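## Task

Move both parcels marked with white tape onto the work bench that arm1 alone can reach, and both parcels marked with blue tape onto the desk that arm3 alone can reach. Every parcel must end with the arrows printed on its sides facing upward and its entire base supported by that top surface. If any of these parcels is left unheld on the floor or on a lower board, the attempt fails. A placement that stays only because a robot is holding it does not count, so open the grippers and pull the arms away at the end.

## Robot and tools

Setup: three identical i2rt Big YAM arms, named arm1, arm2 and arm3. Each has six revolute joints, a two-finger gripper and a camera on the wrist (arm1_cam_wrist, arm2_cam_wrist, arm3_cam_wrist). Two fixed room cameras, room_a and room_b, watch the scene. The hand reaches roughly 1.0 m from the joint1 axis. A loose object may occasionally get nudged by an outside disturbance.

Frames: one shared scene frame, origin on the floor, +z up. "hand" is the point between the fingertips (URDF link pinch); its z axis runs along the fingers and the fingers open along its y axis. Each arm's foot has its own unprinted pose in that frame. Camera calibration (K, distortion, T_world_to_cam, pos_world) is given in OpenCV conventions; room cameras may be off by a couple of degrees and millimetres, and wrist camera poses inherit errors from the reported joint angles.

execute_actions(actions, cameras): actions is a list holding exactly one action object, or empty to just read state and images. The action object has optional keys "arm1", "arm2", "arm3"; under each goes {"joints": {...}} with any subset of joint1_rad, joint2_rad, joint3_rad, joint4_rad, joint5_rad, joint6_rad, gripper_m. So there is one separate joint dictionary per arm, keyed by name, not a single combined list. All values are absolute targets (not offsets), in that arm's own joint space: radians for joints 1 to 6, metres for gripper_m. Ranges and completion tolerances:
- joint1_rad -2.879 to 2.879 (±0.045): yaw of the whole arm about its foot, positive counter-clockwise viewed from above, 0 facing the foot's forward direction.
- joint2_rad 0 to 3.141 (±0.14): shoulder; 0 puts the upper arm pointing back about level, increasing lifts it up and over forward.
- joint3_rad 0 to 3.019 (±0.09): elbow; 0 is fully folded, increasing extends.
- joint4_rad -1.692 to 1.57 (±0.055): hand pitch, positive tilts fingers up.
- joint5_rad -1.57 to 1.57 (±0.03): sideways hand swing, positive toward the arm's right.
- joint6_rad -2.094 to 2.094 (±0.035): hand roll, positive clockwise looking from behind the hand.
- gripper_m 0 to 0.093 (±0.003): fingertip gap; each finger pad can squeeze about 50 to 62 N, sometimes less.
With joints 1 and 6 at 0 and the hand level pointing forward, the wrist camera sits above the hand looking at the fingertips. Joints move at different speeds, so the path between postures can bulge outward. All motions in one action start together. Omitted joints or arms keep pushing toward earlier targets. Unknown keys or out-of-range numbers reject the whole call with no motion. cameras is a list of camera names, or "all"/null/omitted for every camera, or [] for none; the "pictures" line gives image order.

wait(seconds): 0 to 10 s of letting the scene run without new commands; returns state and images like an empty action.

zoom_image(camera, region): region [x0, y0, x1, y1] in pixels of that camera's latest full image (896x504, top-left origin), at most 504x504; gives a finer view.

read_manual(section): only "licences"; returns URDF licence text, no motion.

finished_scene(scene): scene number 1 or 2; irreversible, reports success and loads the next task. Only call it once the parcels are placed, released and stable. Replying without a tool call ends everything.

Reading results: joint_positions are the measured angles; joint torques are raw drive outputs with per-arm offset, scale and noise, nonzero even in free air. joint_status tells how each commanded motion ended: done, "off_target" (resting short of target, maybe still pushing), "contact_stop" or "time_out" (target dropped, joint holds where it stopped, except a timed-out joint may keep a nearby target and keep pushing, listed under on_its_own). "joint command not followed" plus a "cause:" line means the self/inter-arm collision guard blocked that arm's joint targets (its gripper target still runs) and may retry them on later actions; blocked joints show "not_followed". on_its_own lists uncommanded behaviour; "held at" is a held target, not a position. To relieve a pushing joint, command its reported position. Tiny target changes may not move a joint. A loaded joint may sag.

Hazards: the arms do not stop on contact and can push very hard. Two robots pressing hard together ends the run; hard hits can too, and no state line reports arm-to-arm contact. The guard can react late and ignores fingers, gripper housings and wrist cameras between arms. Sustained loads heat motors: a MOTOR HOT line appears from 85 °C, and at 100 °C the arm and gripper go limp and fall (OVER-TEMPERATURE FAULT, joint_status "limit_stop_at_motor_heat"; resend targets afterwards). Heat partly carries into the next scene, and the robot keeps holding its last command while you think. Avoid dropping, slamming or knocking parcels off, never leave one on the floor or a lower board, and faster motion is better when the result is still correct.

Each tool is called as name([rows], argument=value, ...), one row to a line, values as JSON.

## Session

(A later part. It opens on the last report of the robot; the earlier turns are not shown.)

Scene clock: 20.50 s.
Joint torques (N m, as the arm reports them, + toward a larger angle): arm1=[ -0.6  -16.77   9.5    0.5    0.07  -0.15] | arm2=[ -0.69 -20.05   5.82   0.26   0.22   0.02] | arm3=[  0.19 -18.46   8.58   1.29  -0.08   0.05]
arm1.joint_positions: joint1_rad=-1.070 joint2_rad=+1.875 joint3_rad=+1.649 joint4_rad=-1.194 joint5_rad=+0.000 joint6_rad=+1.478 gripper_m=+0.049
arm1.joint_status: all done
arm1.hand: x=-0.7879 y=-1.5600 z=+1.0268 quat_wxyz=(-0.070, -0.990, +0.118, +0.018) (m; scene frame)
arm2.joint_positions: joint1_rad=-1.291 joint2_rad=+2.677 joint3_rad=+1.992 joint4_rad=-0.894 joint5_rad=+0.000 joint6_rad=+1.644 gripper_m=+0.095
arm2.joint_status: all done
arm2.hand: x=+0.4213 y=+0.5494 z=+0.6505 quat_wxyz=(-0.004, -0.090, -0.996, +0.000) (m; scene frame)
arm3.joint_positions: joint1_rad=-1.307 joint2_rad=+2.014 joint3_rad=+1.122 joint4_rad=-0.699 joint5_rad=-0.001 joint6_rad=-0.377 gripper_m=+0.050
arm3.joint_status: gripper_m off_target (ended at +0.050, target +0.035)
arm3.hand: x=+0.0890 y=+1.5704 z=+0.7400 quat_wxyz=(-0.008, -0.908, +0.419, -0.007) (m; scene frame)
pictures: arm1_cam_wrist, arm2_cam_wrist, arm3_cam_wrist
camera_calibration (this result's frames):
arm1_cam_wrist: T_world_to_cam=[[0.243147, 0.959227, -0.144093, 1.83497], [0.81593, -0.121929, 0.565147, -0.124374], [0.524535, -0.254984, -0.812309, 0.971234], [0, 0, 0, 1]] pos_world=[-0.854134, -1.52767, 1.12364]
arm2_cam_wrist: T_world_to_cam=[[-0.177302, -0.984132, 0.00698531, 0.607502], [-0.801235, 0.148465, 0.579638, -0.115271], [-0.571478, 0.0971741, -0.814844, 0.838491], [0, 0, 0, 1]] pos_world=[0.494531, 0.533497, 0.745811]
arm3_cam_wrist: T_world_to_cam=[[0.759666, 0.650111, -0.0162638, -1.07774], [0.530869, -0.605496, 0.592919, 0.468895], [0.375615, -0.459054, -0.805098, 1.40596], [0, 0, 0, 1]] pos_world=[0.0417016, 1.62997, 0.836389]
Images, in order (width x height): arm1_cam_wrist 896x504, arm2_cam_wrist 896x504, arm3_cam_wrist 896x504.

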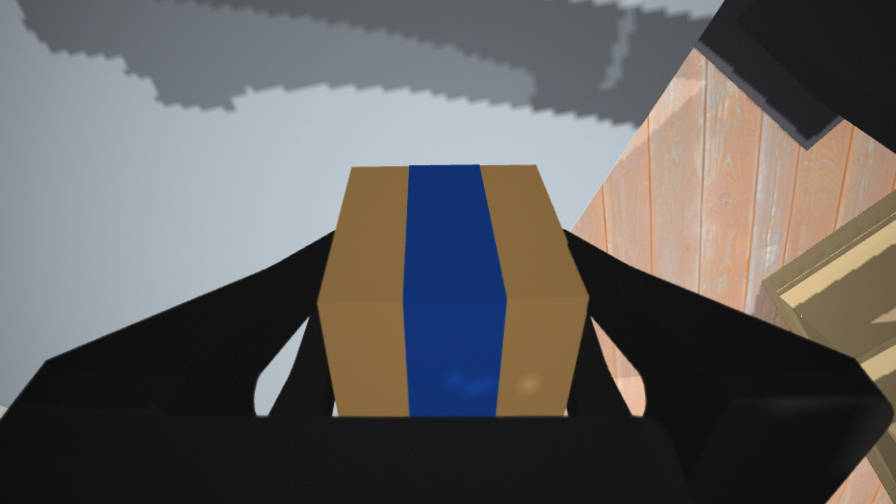

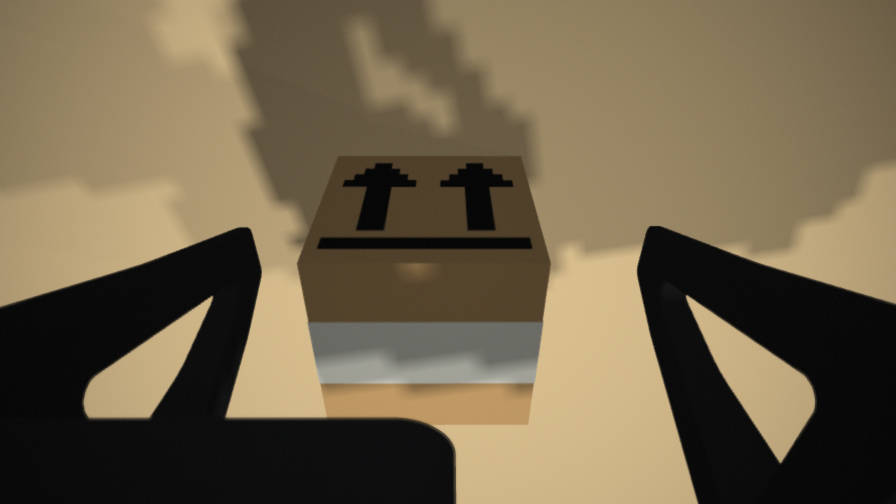

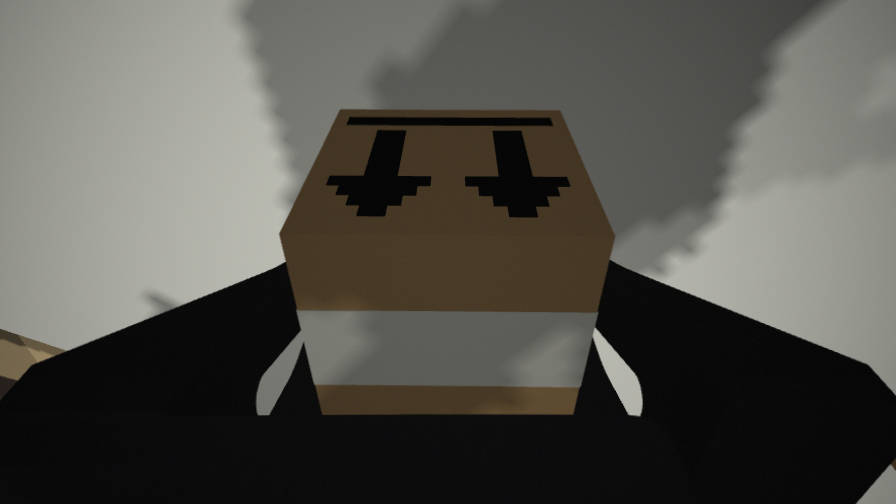

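execute_actions([
  {"arm1":{"joints":{"joint1_rad":1.84,"joint4_rad":0.15,"joint6_rad":0}},"arm2":{"joints":{"gripper_m":0.03}},"arm3":{"joints":{"joint2_rad":1.7,"joint3_rad":1.15,"joint4_rad":-1.0}}},
], cameras=["arm1_cam_wrist","arm2_cam_wrist","room_a"])

Scene clock: 23.53 s.
Joint torques (N m, as the arm reports them, + toward a larger angle): arm1=[ -0.84 -19.74  10.77   2.64   0.01  -0.14] | arm2=[ -0.74 -19.57   5.8    0.24   0.22   0.02] | arm3=[  0.27 -12.99  10.06   0.73  -0.08   0.05]
arm1.joint_positions: joint1_rad=+1.851 joint2_rad=+1.886 joint3_rad=+1.649 joint4_rad=+0.133 joint5_rad=-0.002 joint6_rad=+0.008 gripper_m=+0.049
arm1.joint_status: all done
arm1.hand: x=-0.1593 y=-0.2874 z=+1.2453 quat_wxyz=(-0.583, +0.358, -0.649, -0.332) (m; scene frame)
arm2.joint_positions: joint1_rad=-1.291 joint2_rad=+2.677 joint3_rad=+1.992 joint4_rad=-0.893 joint5_rad=+0.000 joint6_rad=+1.644 gripper_m=+0.049
arm2.joint_status: gripper_m off_target (ended at +0.049, target +0.030)
arm2.hand: x=+0.4214 y=+0.5495 z=+0.6505 quat_wxyz=(-0.004, -0.090, -0.996, +0.000) (m; scene frame)
arm3.joint_positions: joint1_rad=-1.307 joint2_rad=+1.677 joint3_rad=+1.127 joint4_rad=-0.991 joint5_rad=-0.001 joint6_rad=-0.377 gripper_m=+0.050
arm3.joint_status: all done
arm3.hand: x=+0.0946 y=+1.5536 z=+0.8940 quat_wxyz=(+0.010, -0.908, +0.419, +0.010) (m; scene frame)
pictures: arm1_cam_wrist, arm2_cam_wrist, room_a
camera_calibration (this result's frames):
arm1_cam_wrist: T_world_to_cam=[[0.851535, -0.523668, -0.0256951, 0.0161843], [-0.363408, -0.55419, -0.748871, 0.718668], [0.37792, 0.647028, -0.662217, 1.19247], [0, 0, 0, 1]] pos_world=[-0.203269, -0.364804, 1.32828]
arm2_cam_wrist: T_world_to_cam=[[-0.177297, -0.984138, 0.00622435, 0.608186], [-0.801283, 0.148021, 0.579686, -0.115049], [-0.571412, 0.0977889, -0.814816, 0.838101], [0, 0, 0, 1]] pos_world=[0.494543, 0.533611, 0.745805]
Images, in order (width x height): arm1_cam_wrist 896x504, arm2_cam_wrist 896x504, room_a 896x504.

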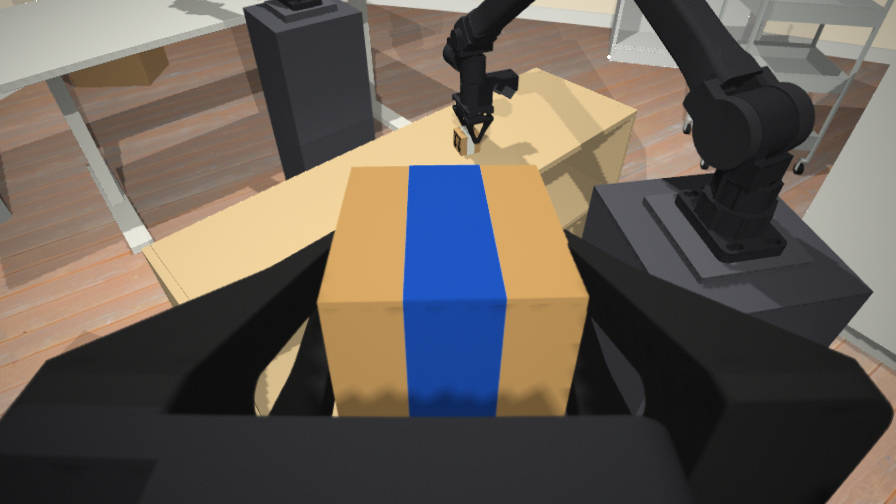

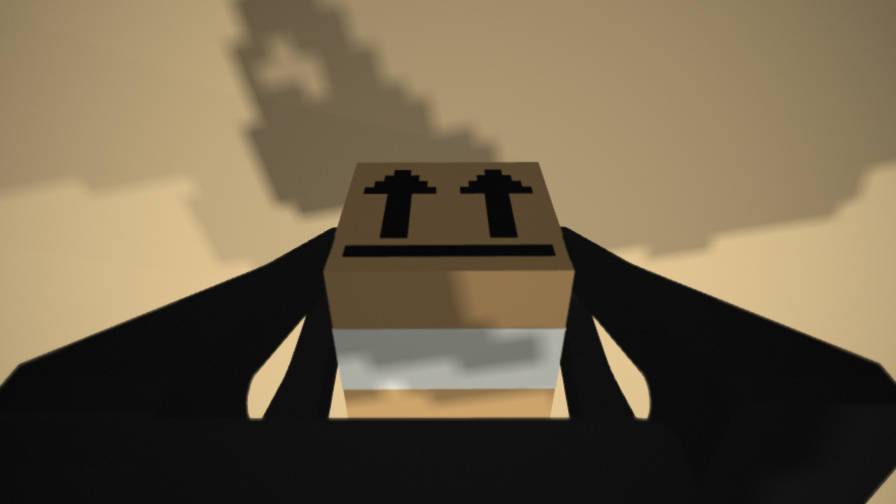

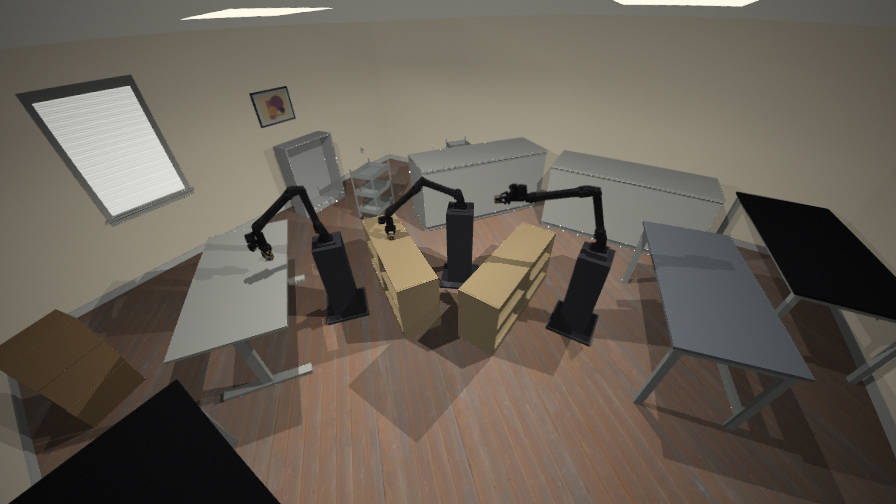

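execute_actions([
  {"arm1":{"joints":{"joint2_rad":2.3,"joint3_rad":1.3,"joint4_rad":1.38}},"arm2":{"joints":{"joint2_rad":1.9,"joint3_rad":1.55,"joint4_rad":-1.1}},"arm3":{"joints":{"joint1_rad":0.5}}},
], cameras=["arm2_cam_wrist","room_a"])

Scene clock: 26.17 s.
Joint torques (N m, as the arm reports them, + toward a larger angle): arm1=[ -0.89 -19.88   7.12   2.36   0.    -0.14] | arm2=[ -0.61 -15.6    7.42  -0.09   0.22   0.01] | arm3=[ -1.17 -13.18  10.04   0.72  -0.08   0.05]
arm1.joint_positions: joint1_rad=+1.851 joint2_rad=+2.289 joint3_rad=+1.281 joint4_rad=+1.365 joint5_rad=-0.002 joint6_rad=+0.008 gripper_m=+0.049
arm1.joint_status: all done
arm1.hand: x=-0.1931 y=-0.3397 z=+1.0248 quat_wxyz=(-0.715, +0.274, -0.498, -0.406) (m; scene frame)
arm2.joint_positions: joint1_rad=-1.291 joint2_rad=+1.898 joint3_rad=+1.548 joint4_rad=-1.093 joint5_rad=+0.000 joint6_rad=+1.644 gripper_m=+0.049
arm2.joint_status: all done
arm2.hand: x=+0.4093 y=+0.4609 z=+0.9904 quat_wxyz=(-0.005, -0.089, -0.994, -0.068) (m; scene frame)
arm3.joint_positions: joint1_rad=+0.508 joint2_rad=+1.679 joint3_rad=+1.127 joint4_rad=-0.991 joint5_rad=-0.001 joint6_rad=-0.377 gripper_m=+0.050
arm3.joint_status: all done
arm3.hand: x=-0.1445 y=+0.8655 z=+0.8936 quat_wxyz=(-0.002, -0.889, -0.458, +0.014) (m; scene frame)
pictures: arm2_cam_wrist, room_a
camera_calibration (this result's frames):
arm2_cam_wrist: T_world_to_cam=[[-0.175384, -0.976029, -0.128872, 0.645994], [-0.809802, 0.068579, 0.582682, -0.271526], [-0.559876, 0.206554, -0.802418, 1.04966], [0, 0, 0, 1]] pos_world=[0.481096, 0.432318, 1.08373]
Images, in order (width x height): arm2_cam_wrist 896x504, room_a 896x504.

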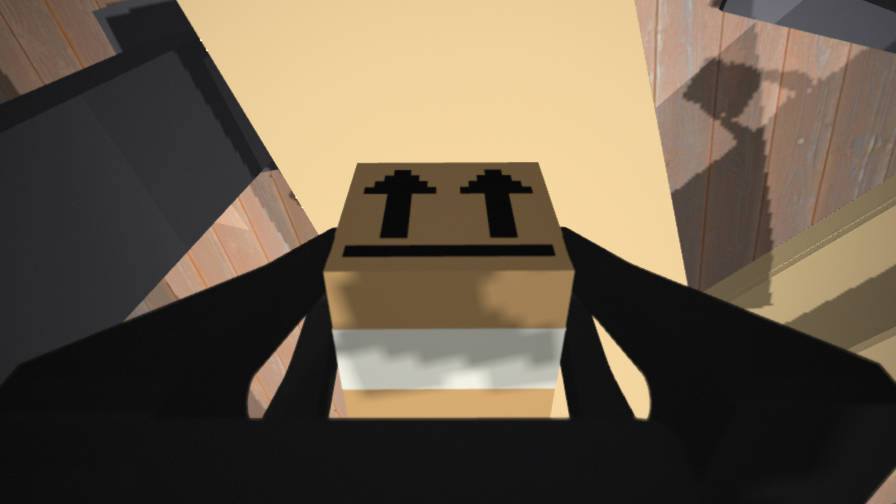

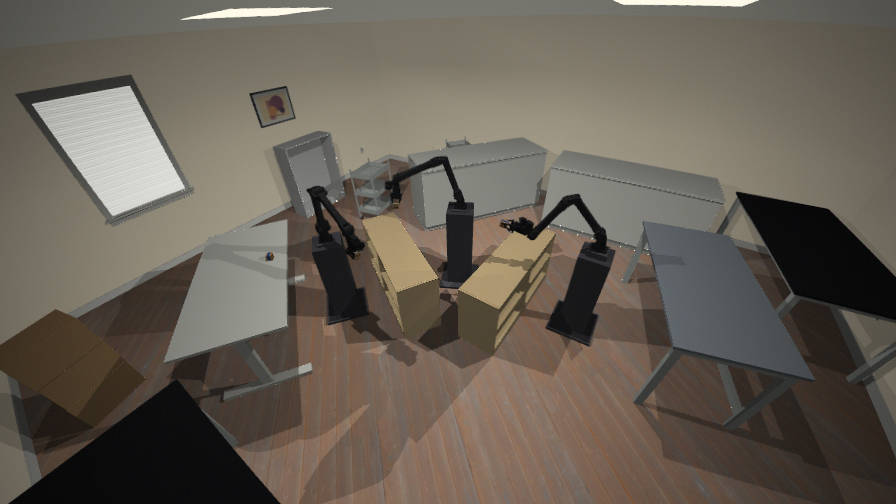

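execute_actions([
  {"arm1":{"joints":{"joint2_rad":2.635,"joint3_rad":1.17,"joint4_rad":1.39}},"arm2":{"joints":{"joint1_rad":1.40,"joint2_rad":1.5,"joint3_rad":1.0,"joint4_rad":0.4,"joint6_rad":0}},"arm3":{"joints":{"joint1_rad":1.425}}},
], cameras=["arm1_cam_wrist","arm2_cam_wrist","arm3_cam_wrist","room_b"])

Scene clock: 28.97 s.
Joint torques (N m, as the arm reports them, + toward a larger angle): arm1=[ -0.66 -20.15   3.04   2.33   0.01  -0.13] | arm2=[ -0.72 -11.85   7.61   2.44   0.2   -0.13] | arm3=[ -0.86 -13.12  10.03   0.72  -0.07   0.05]
arm1.joint_positions: joint1_rad=+1.851 joint2_rad=+2.651 joint3_rad=+1.155 joint4_rad=+1.382 joint5_rad=-0.002 joint6_rad=+0.008 gripper_m=+0.049
arm1.joint_status: all done
arm1.hand: x=-0.2439 y=-0.4189 z=+0.7310 quat_wxyz=(-0.580, +0.359, -0.652, -0.331) (m; scene frame)
arm2.joint_positions: joint1_rad=+1.406 joint2_rad=+1.510 joint3_rad=+1.003 joint4_rad=+0.376 joint5_rad=-0.002 joint6_rad=+0.011 gripper_m=+0.049
arm2.joint_status: all done
arm2.hand: x=+0.0059 y=-0.6844 z=+1.1808 quat_wxyz=(+0.325, +0.661, +0.365, -0.569) (m; scene frame)
arm3.joint_positions: joint1_rad=+1.432 joint2_rad=+1.679 joint3_rad=+1.127 joint4_rad=-0.991 joint5_rad=-0.001 joint6_rad=-0.377 gripper_m=+0.050
arm3.joint_status: all done
arm3.hand: x=+0.2100 y=+0.6550 z=+0.8941 quat_wxyz=(-0.009, -0.592, -0.806, +0.012) (m; scene frame)
pictures: arm1_cam_wrist, arm2_cam_wrist, arm3_cam_wrist, room_b
camera_calibration (this result's frames):
arm1_cam_wrist: T_world_to_cam=[[0.85144, -0.523822, -0.0256958, 0.00602118], [-0.366955, -0.560026, -0.742775, 0.222109], [0.374691, 0.641858, -0.669048, 0.970998], [0, 0, 0, 1]] pos_world=[-0.287447, -0.495702, 0.814775]
arm2_cam_wrist: T_world_to_cam=[[-0.848279, 0.529411, -0.0120908, 0.378306], [0.37513, 0.584646, -0.719352, 1.25304], [-0.373764, -0.614747, -0.694541, 0.52259], [0, 0, 0, 1]] pos_world=[0.0461809, -0.611604, 1.26891]
arm3_cam_wrist: T_world_to_cam=[[-0.953662, -0.300881, 0.000388747, 0.395743], [-0.250284, 0.794006, 0.553996, -0.958853], [-0.166996, 0.528228, -0.832519, 0.556096], [0, 0, 0, 1]] pos_world=[0.230285, 0.586661, 0.994008]
Images, in order (width x height): arm1_cam_wrist 896x504, arm2_cam_wrist 896x504, arm3_cam_wrist 896x504, room_b 896x504.

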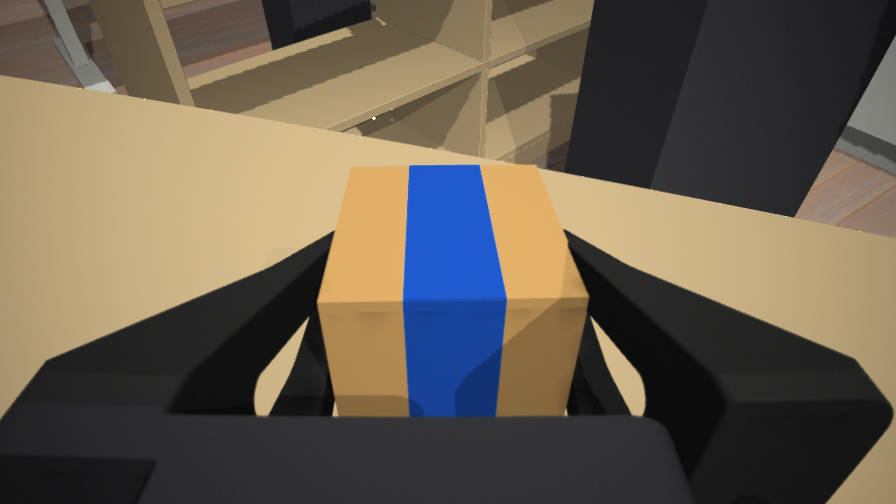

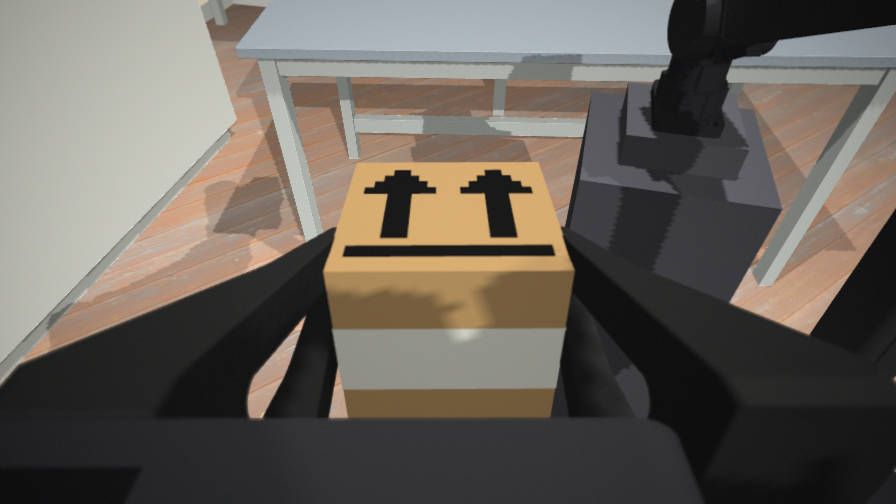

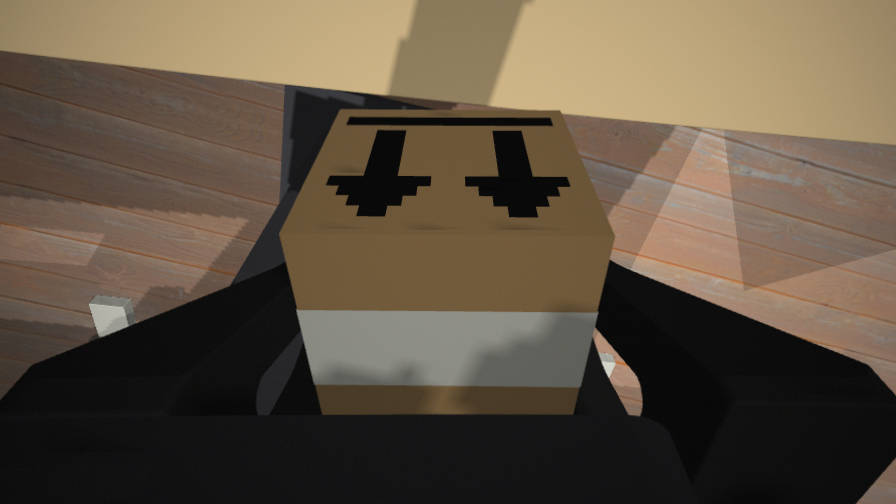

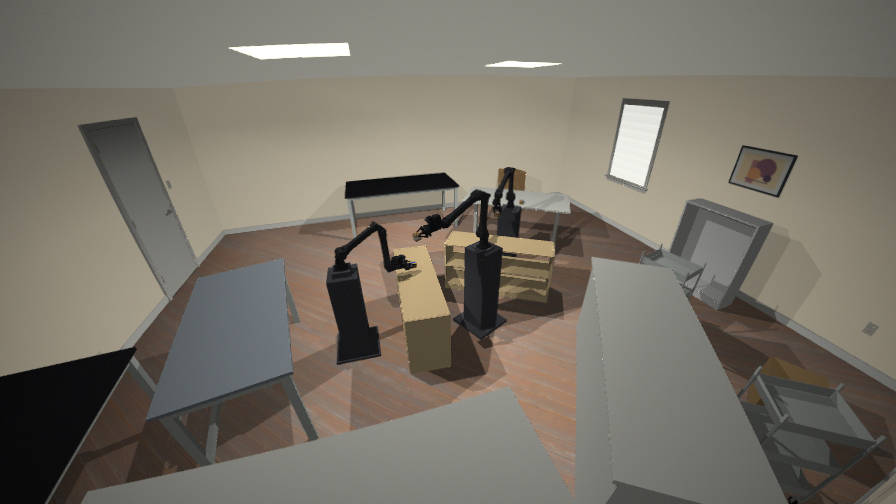

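execute_actions([
  {"arm1":{"joints":{"joint2_rad":2.715,"joint3_rad":1.24,"joint4_rad":1.415}},"arm2":{"joints":{"joint2_rad":2.3,"joint3_rad":1.3,"joint4_rad":1.39}},"arm3":{"joints":{"joint2_rad":2.34,"joint3_rad":1.61,"joint4_rad":-0.81}}},
], cameras=["arm1_cam_wrist","arm3_cam_wrist","room_b"])

Scene clock: 31.40 s.
Joint torques (N m, as the arm reports them, + toward a larger angle): arm1=[ -0.75 -16.56   2.97   2.59   0.    -0.14] | arm2=[ -0.57 -18.     6.07   2.18   0.19  -0.13] | arm3=[ -0.83 -23.52   9.46   0.96  -0.06   0.05]
arm1.joint_positions: joint1_rad=+1.851 joint2_rad=+2.683 joint3_rad=+1.231 joint4_rad=+1.399 joint5_rad=-0.002 joint6_rad=+0.008 gripper_m=+0.049
arm1.joint_status: all done
arm1.hand: x=-0.2327 y=-0.4008 z=+0.7357 quat_wxyz=(-0.599, +0.349, -0.634, -0.341) (m; scene frame)
arm2.joint_positions: joint1_rad=+1.406 joint2_rad=+2.309 joint3_rad=+1.283 joint4_rad=+1.370 joint5_rad=-0.002 joint6_rad=+0.011 gripper_m=+0.049
arm2.joint_status: all done
arm2.hand: x=-0.0513 y=-0.7785 z=+1.0059 quat_wxyz=(+0.403, +0.508, +0.280, -0.708) (m; scene frame)
arm3.joint_positions: joint1_rad=+1.432 joint2_rad=+2.346 joint3_rad=+1.577 joint4_rad=-0.809 joint5_rad=-0.001 joint6_rad=-0.377 gripper_m=+0.050
arm3.joint_status: all done
arm3.hand: x=+0.1995 y=+0.5093 z=+0.6826 quat_wxyz=(+0.001, -0.592, -0.806, -0.003) (m; scene frame)
pictures: arm1_cam_wrist, arm3_cam_wrist, room_b
camera_calibration (this result's frames):
arm1_cam_wrist: T_world_to_cam=[[0.852064, -0.522808, -0.0256604, 0.006638], [-0.342916, -0.520499, -0.781978, 0.290057], [0.395468, 0.675095, -0.622778, 0.942409], [0, 0, 0, 1]] pos_world=[-0.278883, -0.481771, 0.8139]
arm3_cam_wrist: T_world_to_cam=[[-0.953635, -0.300702, -0.0125862, 0.350782], [-0.251767, 0.774135, 0.580799, -0.736525], [-0.164904, 0.557039, -0.813949, 0.427495], [0, 0, 0, 1]] pos_world=[0.219581, 0.437519, 0.780147]
Images, in order (width x height): arm1_cam_wrist 896x504, arm3_cam_wrist 896x504, room_b 896x504.

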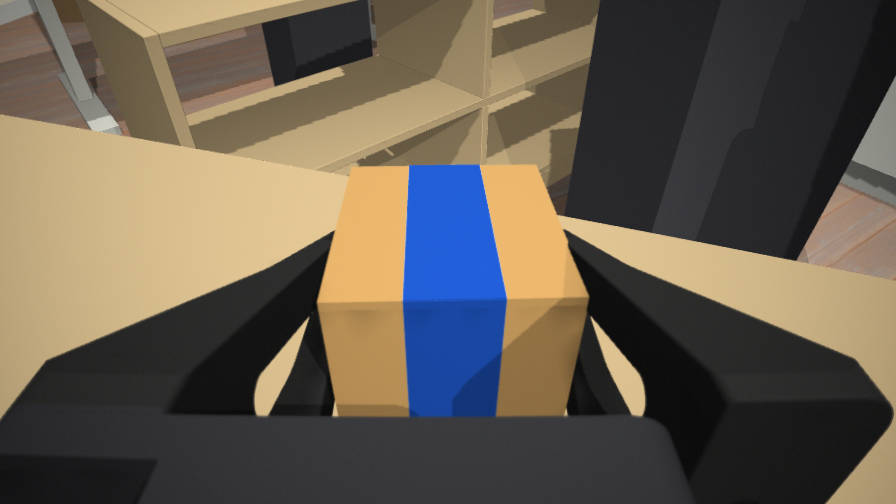

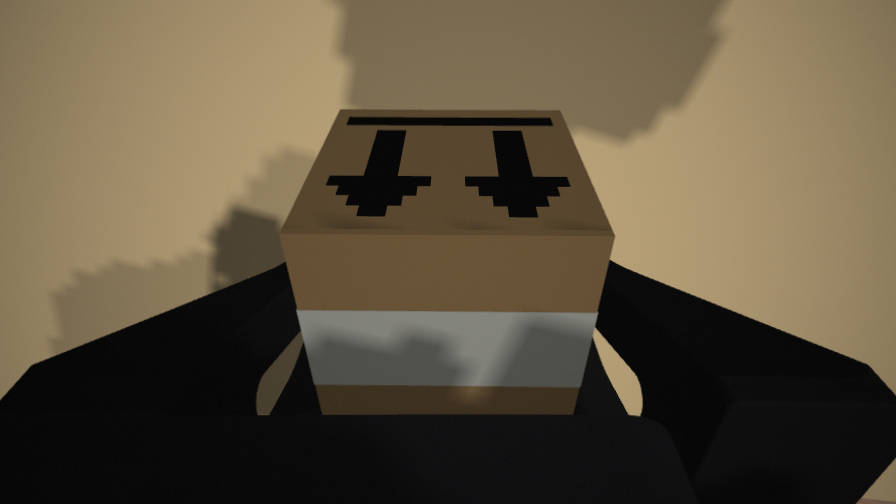

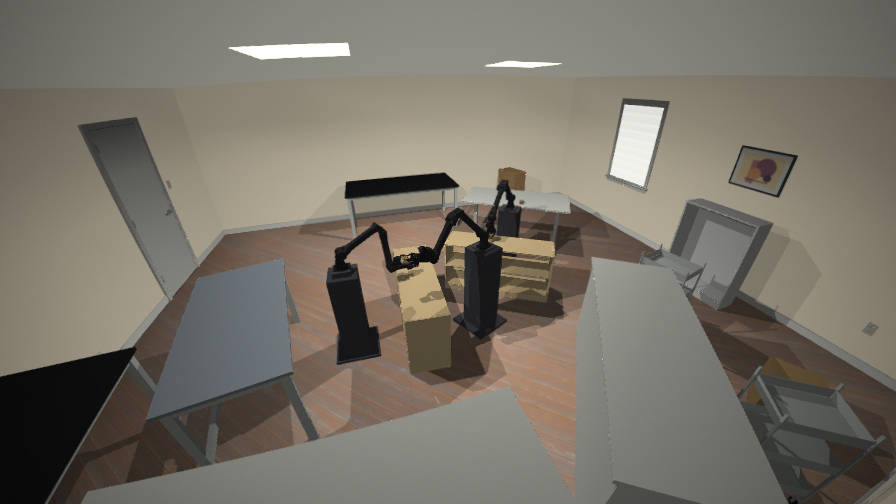

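execute_actions([
  {"arm1":{"joints":{"joint2_rad":2.835,"joint3_rad":1.33,"joint4_rad":1.445}},"arm2":{"joints":{"joint2_rad":2.755,"joint3_rad":1.26,"joint4_rad":1.445}},"arm3":{"joints":{"joint2_rad":2.44,"joint3_rad":1.61,"joint4_rad":-0.75}}},
], cameras=["arm1_cam_wrist","arm2_cam_wrist","arm3_cam_wrist","room_b"])

Scene clock: 33.47 s.
Joint torques (N m, as the arm reports them, + toward a larger angle): arm1=[ -0.85 -18.59   2.51   2.49   0.01  -0.13] | arm2=[ -0.56 -16.36   2.72   2.07   0.19  -0.14] | arm3=[ -0.82 -21.43   8.46   1.23  -0.07   0.05]
arm1.joint_positions: joint1_rad=+1.851 joint2_rad=+2.822 joint3_rad=+1.321 joint4_rad=+1.431 joint5_rad=-0.002 joint6_rad=+0.008 gripper_m=+0.049
arm1.joint_status: all done
arm1.hand: x=-0.2368 y=-0.4068 z=+0.6776 quat_wxyz=(-0.594, +0.352, -0.639, -0.338) (m; scene frame)
arm2.joint_positions: joint1_rad=+1.406 joint2_rad=+2.762 joint3_rad=+1.247 joint4_rad=+1.435 joint5_rad=-0.002 joint6_rad=+0.011 gripper_m=+0.049
arm2.joint_status: all done
arm2.hand: x=-0.0007 y=-0.6982 z=+0.6921 quat_wxyz=(+0.334, +0.647, +0.357, -0.586) (m; scene frame)
arm3.joint_positions: joint1_rad=+1.432 joint2_rad=+2.421 joint3_rad=+1.585 joint4_rad=-0.758 joint5_rad=-0.001 joint6_rad=-0.377 gripper_m=+0.050
arm3.joint_status: all done
arm3.hand: x=+0.2000 y=+0.5158 z=+0.6408 quat_wxyz=(+0.005, -0.592, -0.806, -0.010) (m; scene frame)
pictures: arm1_cam_wrist, arm2_cam_wrist, arm3_cam_wrist, room_b
camera_calibration (this result's frames):
arm1_cam_wrist: T_world_to_cam=[[0.851892, -0.523088, -0.0256774, 0.00536402], [-0.349694, -0.531638, -0.771411, 0.226842], [0.389865, 0.666138, -0.635819, 0.915726], [0, 0, 0, 1]] pos_world=[-0.282254, -0.486596, 0.757362]
arm2_cam_wrist: T_world_to_cam=[[-0.848518, 0.52902, -0.0124276, 0.374045], [0.355654, 0.552744, -0.753648, 0.91347], [-0.391826, -0.643904, -0.657161, 0.126023], [0, 0, 0, 1]] pos_world=[0.0418839, -0.621646, 0.775901]
arm3_cam_wrist: T_world_to_cam=[[-0.953613, -0.300476, -0.0183648, 0.356269], [-0.25245, 0.76498, 0.592516, -0.719749], [-0.163988, 0.569667, -0.80535, 0.377744], [0, 0, 0, 1]] pos_world=[0.219987, 0.442456, 0.737221]
Images, in order (width x height): arm1_cam_wrist 896x504, arm2_cam_wrist 896x504, arm3_cam_wrist 896x504, room_b 896x504.

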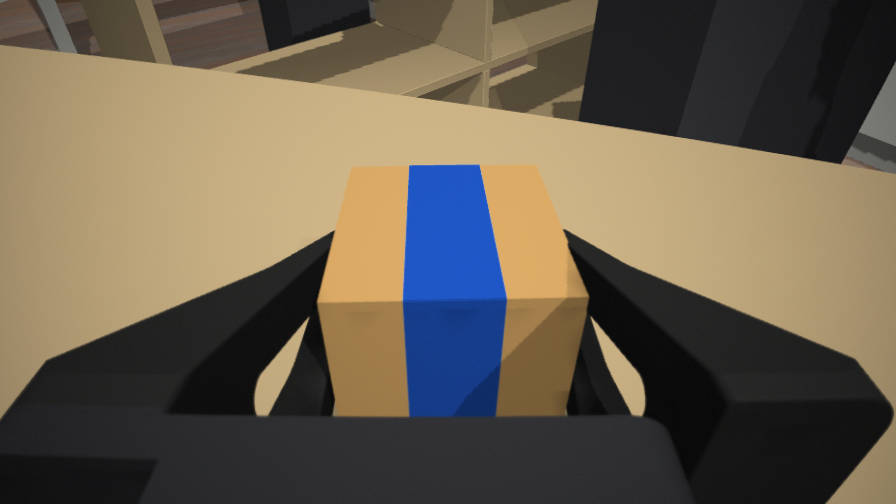

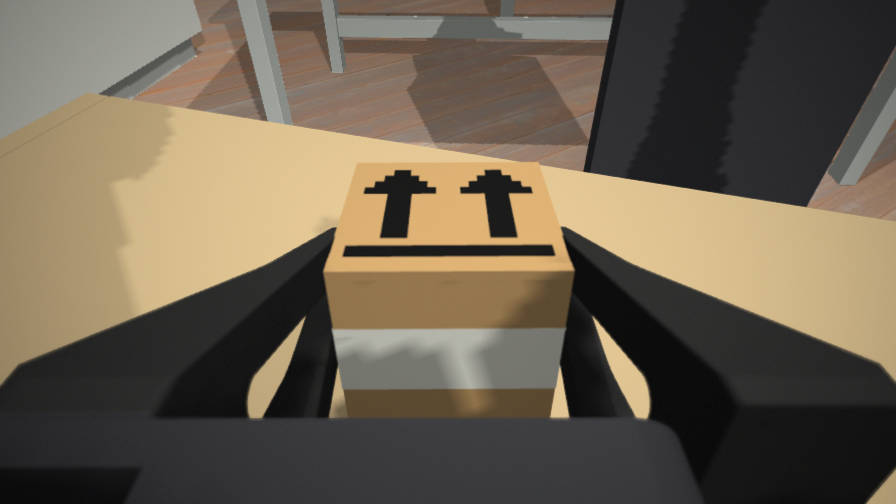

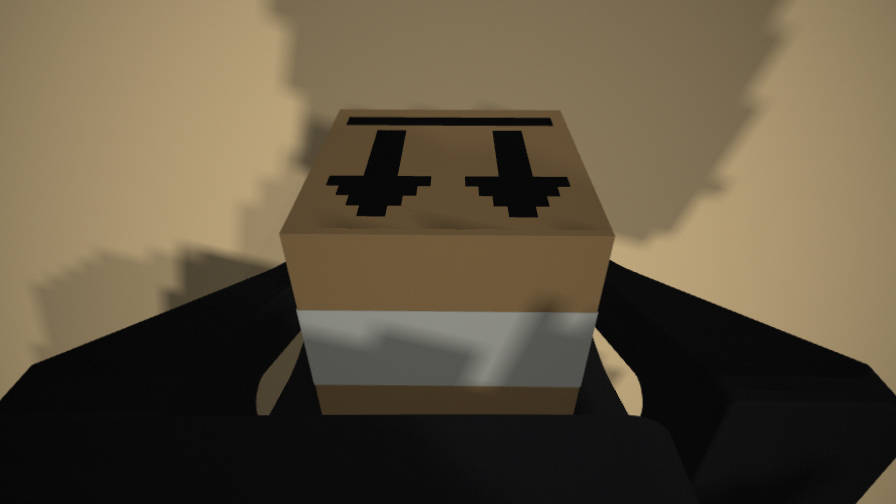

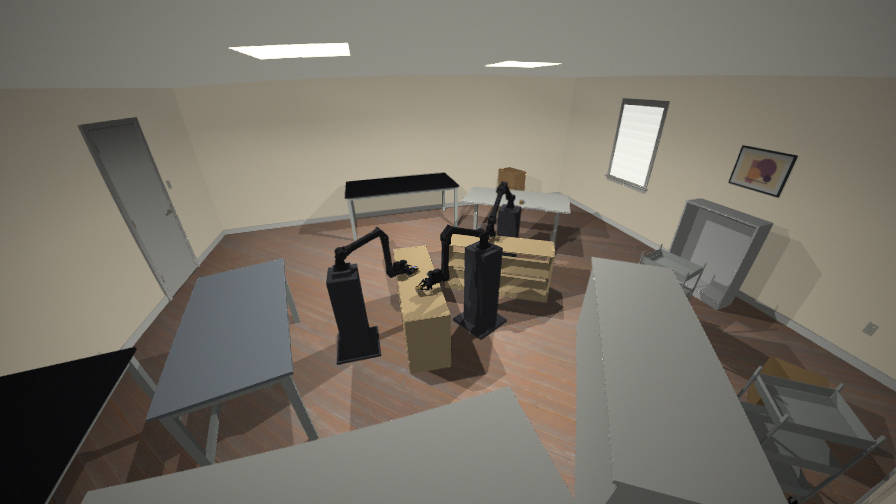

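execute_actions([
  {"arm1":{"joints":{"joint4_rad":1.40}},"arm2":{"joints":{"joint2_rad":2.80,"joint4_rad":1.44}},"arm3":{"joints":{"joint2_rad":2.452}}},
], cameras=["arm1_cam_wrist","arm2_cam_wrist","arm3_cam_wrist"])

Scene clock: 34.73 s.
Joint torques (N m, as the arm reports them, + toward a larger angle): arm1=[ -0.77 -18.04   2.57   1.81   0.    -0.14] | arm2=[ -0.64 -14.64   2.43   1.64   0.19  -0.14] | arm3=[ -0.81 -20.01   8.41   1.21  -0.07   0.05]
arm1.joint_positions: joint1_rad=+1.851 joint2_rad=+2.822 joint3_rad=+1.321 joint4_rad=+1.405 joint5_rad=-0.002 joint6_rad=+0.008 gripper_m=+0.049
arm1.joint_status: all done
arm1.hand: x=-0.2371 y=-0.4072 z=+0.6713 quat_wxyz=(-0.586, +0.356, -0.647, -0.334) (m; scene frame)
arm2.joint_positions: joint1_rad=+1.406 joint2_rad=+2.794 joint3_rad=+1.247 joint4_rad=+1.435 joint5_rad=-0.002 joint6_rad=+0.011 gripper_m=+0.049
arm2.joint_status: all done
arm2.hand: x=+0.0050 y=-0.6890 z=+0.6720 quat_wxyz=(+0.328, +0.656, +0.362, -0.575) (m; scene frame)
arm3.joint_positions: joint1_rad=+1.432 joint2_rad=+2.421 joint3_rad=+1.585 joint4_rad=-0.758 joint5_rad=-0.001 joint6_rad=-0.377 gripper_m=+0.050
arm3.joint_status: all done
arm3.hand: x=+0.2000 y=+0.5158 z=+0.6408 quat_wxyz=(+0.005, -0.592, -0.806, -0.010) (m; scene frame)
pictures: arm1_cam_wrist, arm2_cam_wrist, arm3_cam_wrist
camera_calibration (this result's frames):
arm1_cam_wrist: T_world_to_cam=[[0.851629, -0.523515, -0.0256927, 0.00501538], [-0.359831, -0.548307, -0.754905, 0.201423], [0.381117, 0.652143, -0.655331, 0.917448], [0, 0, 0, 1]] pos_world=[-0.281448, -0.485241, 0.753416]
arm2_cam_wrist: T_world_to_cam=[[-0.848368, 0.529266, -0.0122202, 0.37382], [0.367916, 0.572826, -0.732467, 0.890777], [-0.38067, -0.625898, -0.680693, 0.149129], [0, 0, 0, 1]] pos_world=[0.0461752, -0.614771, 0.758544]
arm3_cam_wrist: T_world_to_cam=[[-0.953613, -0.300476, -0.0183648, 0.356269], [-0.25245, 0.76498, 0.592516, -0.719749], [-0.163988, 0.569667, -0.80535, 0.377744], [0, 0, 0, 1]] pos_world=[0.219987, 0.442456, 0.737221]
Images, in order (width x height): arm1_cam_wrist 896x504, arm2_cam_wrist 896x504, arm3_cam_wrist 896x504.

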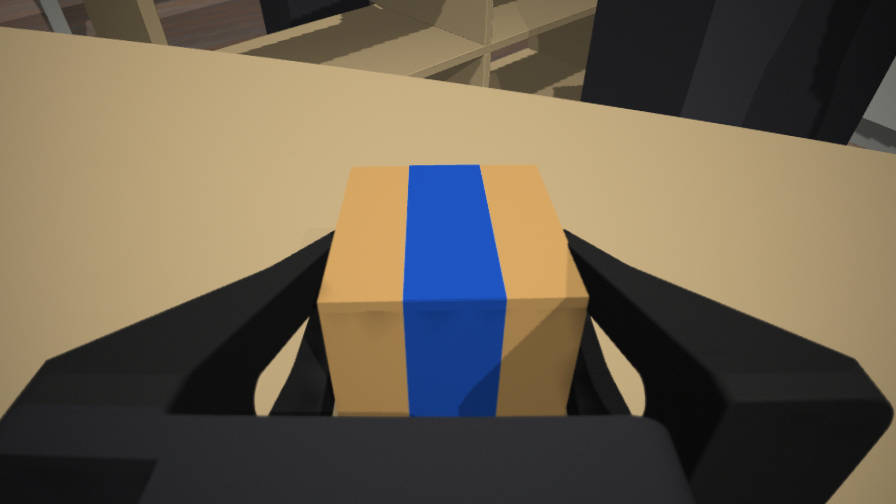

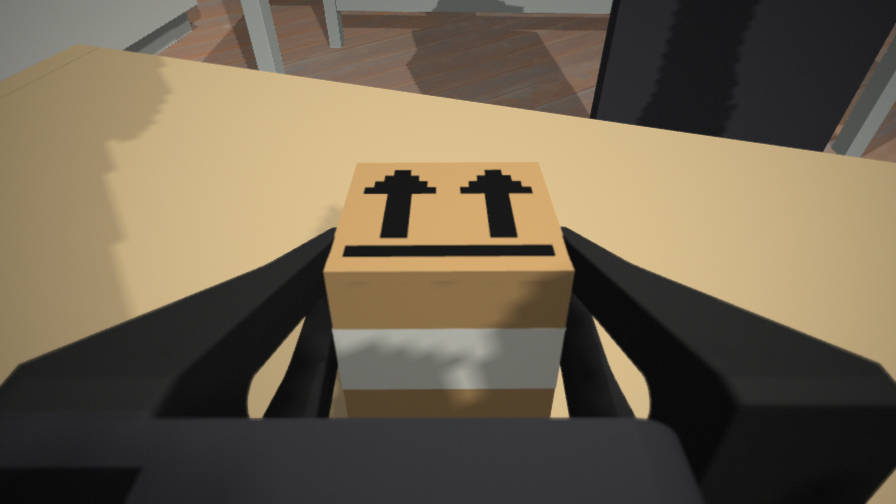

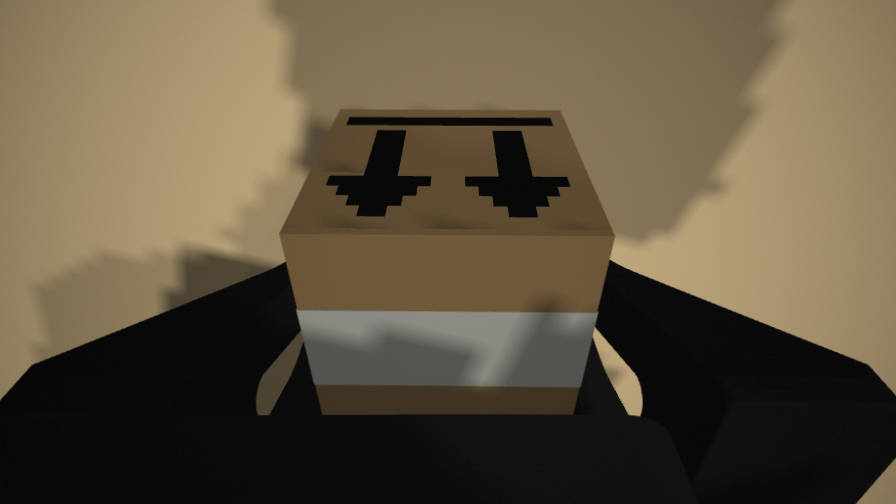

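execute_actions([
  {"arm1":{"joints":{"gripper_m":0.09}},"arm2":{"joints":{"gripper_m":0.09}},"arm3":{"joints":{"gripper_m":0.09,"joint2_rad":2.42}}},
], cameras=["arm1_cam_wrist","arm2_cam_wrist","arm3_cam_wrist"])

Scene clock: 35.60 s.
Joint torques (N m, as the arm reports them, + toward a larger angle): arm1=[ -0.62 -18.35   2.51   1.78   0.    -0.13] | arm2=[ -0.64 -15.16   2.51   1.75   0.19  -0.13] | arm3=[ -0.83 -23.26   8.39   1.23  -0.07   0.05]
arm1.joint_positions: joint1_rad=+1.851 joint2_rad=+2.822 joint3_rad=+1.321 joint4_rad=+1.405 joint5_rad=-0.002 joint6_rad=+0.008 gripper_m=+0.090
arm1.joint_status: all done
arm1.hand: x=-0.2371 y=-0.4072 z=+0.6713 quat_wxyz=(-0.586, +0.356, -0.647, -0.334) (m; scene frame)
arm2.joint_positions: joint1_rad=+1.406 joint2_rad=+2.794 joint3_rad=+1.247 joint4_rad=+1.435 joint5_rad=-0.002 joint6_rad=+0.011 gripper_m=+0.090
arm2.joint_status: all done
arm2.hand: x=+0.0050 y=-0.6890 z=+0.6720 quat_wxyz=(+0.328, +0.656, +0.362, -0.576) (m; scene frame)
arm3.joint_positions: joint1_rad=+1.432 joint2_rad=+2.421 joint3_rad=+1.585 joint4_rad=-0.758 joint5_rad=-0.001 joint6_rad=-0.377 gripper_m=+0.090
arm3.joint_status: all done
arm3.hand: x=+0.2000 y=+0.5158 z=+0.6408 quat_wxyz=(+0.005, -0.592, -0.806, -0.010) (m; scene frame)
pictures: arm1_cam_wrist, arm2_cam_wrist, arm3_cam_wrist
camera_calibration (this result's frames):
arm1_cam_wrist: T_world_to_cam=[[0.851629, -0.523515, -0.0256927, 0.00501538], [-0.359831, -0.548307, -0.754905, 0.201423], [0.381117, 0.652143, -0.655331, 0.917448], [0, 0, 0, 1]] pos_world=[-0.281448, -0.485241, 0.753416]
arm2_cam_wrist: T_world_to_cam=[[-0.848397, 0.529228, -0.0118416, 0.37354], [0.367653, 0.572988, -0.732473, 0.890893], [-0.38086, -0.625781, -0.680693, 0.149211], [0, 0, 0, 1]] pos_world=[0.0461997, -0.614786, 0.758545]
arm3_cam_wrist: T_world_to_cam=[[-0.953613, -0.300476, -0.0183648, 0.356269], [-0.25245, 0.76498, 0.592516, -0.719749], [-0.163988, 0.569667, -0.80535, 0.377744], [0, 0, 0, 1]] pos_world=[0.219987, 0.442456, 0.737221]
Images, in order (width x height): arm1_cam_wrist 896x504, arm2_cam_wrist 896x504, arm3_cam_wrist 896x504.

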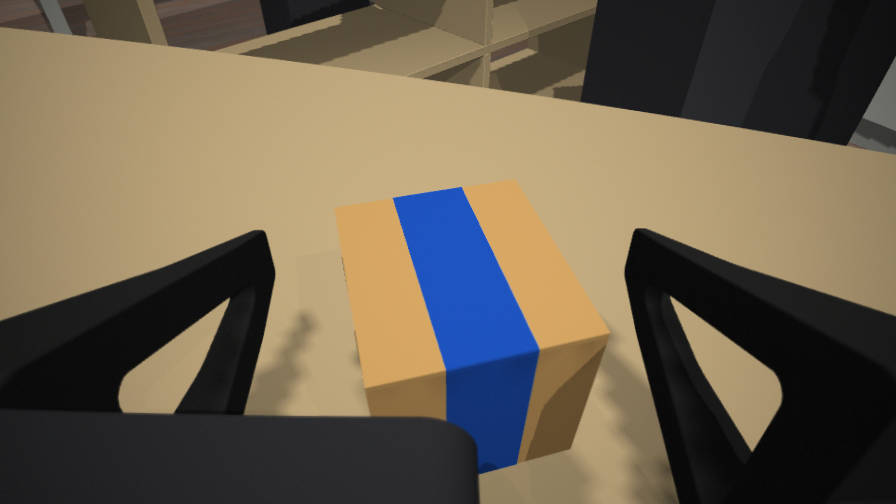

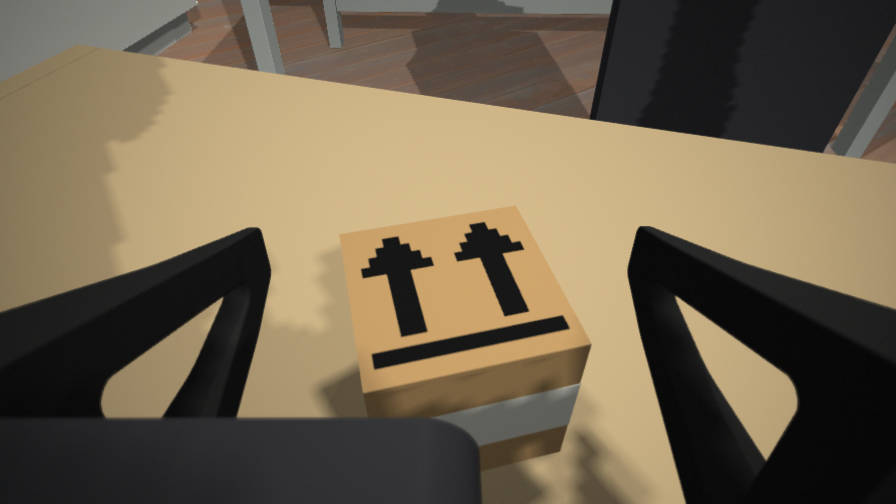

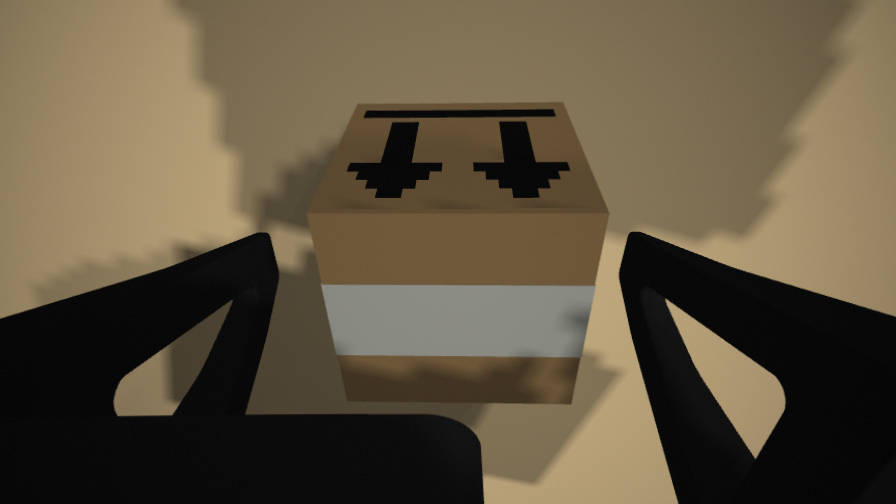

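execute_actions([
  {"arm1":{"joints":{"joint2_rad":1.6,"joint3_rad":1.0,"joint4_rad":-0.95}},"arm2":{"joints":{"joint2_rad":1.6,"joint3_rad":1.0,"joint4_rad":-0.95}},"arm3":{"joints":{"joint2_rad":1.5,"joint3_rad":1.0,"joint4_rad":-1.0}}},
], cameras=["room_a"])

Scene clock: 40.37 s.
Joint torques (N m, as the arm reports them, + toward a larger angle): arm1=[ -0.8  -13.18   6.95   0.38   0.01  -0.13] | arm2=[ -0.56 -10.81   6.4   -0.34   0.2   -0.13] | arm3=[ -0.84 -12.33   8.34   0.93  -0.07   0.06]
arm1.joint_positions: joint1_rad=+1.851 joint2_rad=+1.607 joint3_rad=+1.002 joint4_rad=-0.942 joint5_rad=-0.002 joint6_rad=+0.008 gripper_m=+0.090
arm1.joint_status: all done
arm1.hand: x=-0.3679 y=-0.6228 z=+0.9332 quat_wxyz=(-0.010, +0.484, -0.875, -0.010) (m; scene frame)
arm2.joint_positions: joint1_rad=+1.406 joint2_rad=+1.605 joint3_rad=+0.998 joint4_rad=-0.940 joint5_rad=-0.002 joint6_rad=+0.011 gripper_m=+0.090
arm2.joint_status: all done
arm2.hand: x=+0.1244 y=-0.4931 z=+0.9311 quat_wxyz=(+0.005, +0.875, +0.483, -0.004) (m; scene frame)
arm3.joint_positions: joint1_rad=+1.432 joint2_rad=+1.500 joint3_rad=+1.004 joint4_rad=-0.994 joint5_rad=-0.001 joint6_rad=-0.377 gripper_m=+0.090
arm3.joint_status: all done
arm3.hand: x=+0.2131 y=+0.6986 z=+0.9268 quat_wxyz=(-0.023, -0.591, -0.805, +0.034) (m; scene frame)
pictures: room_a
Images, in order (width x height): room_a 896x504.

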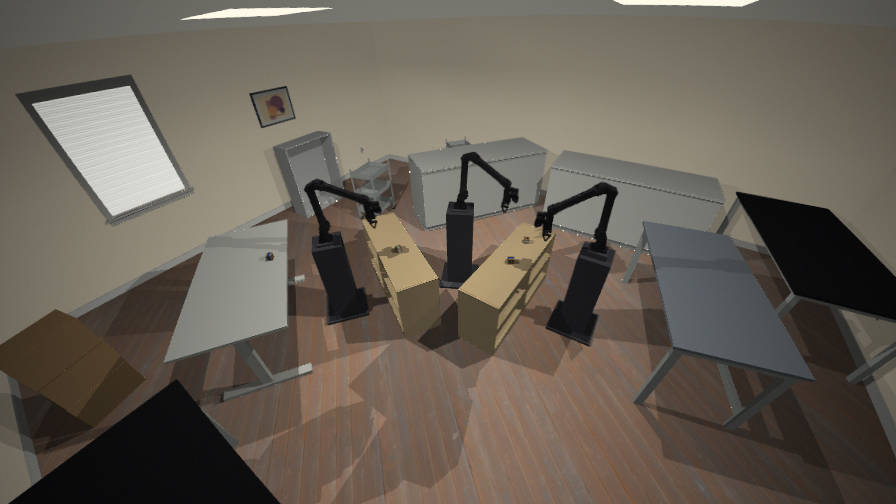

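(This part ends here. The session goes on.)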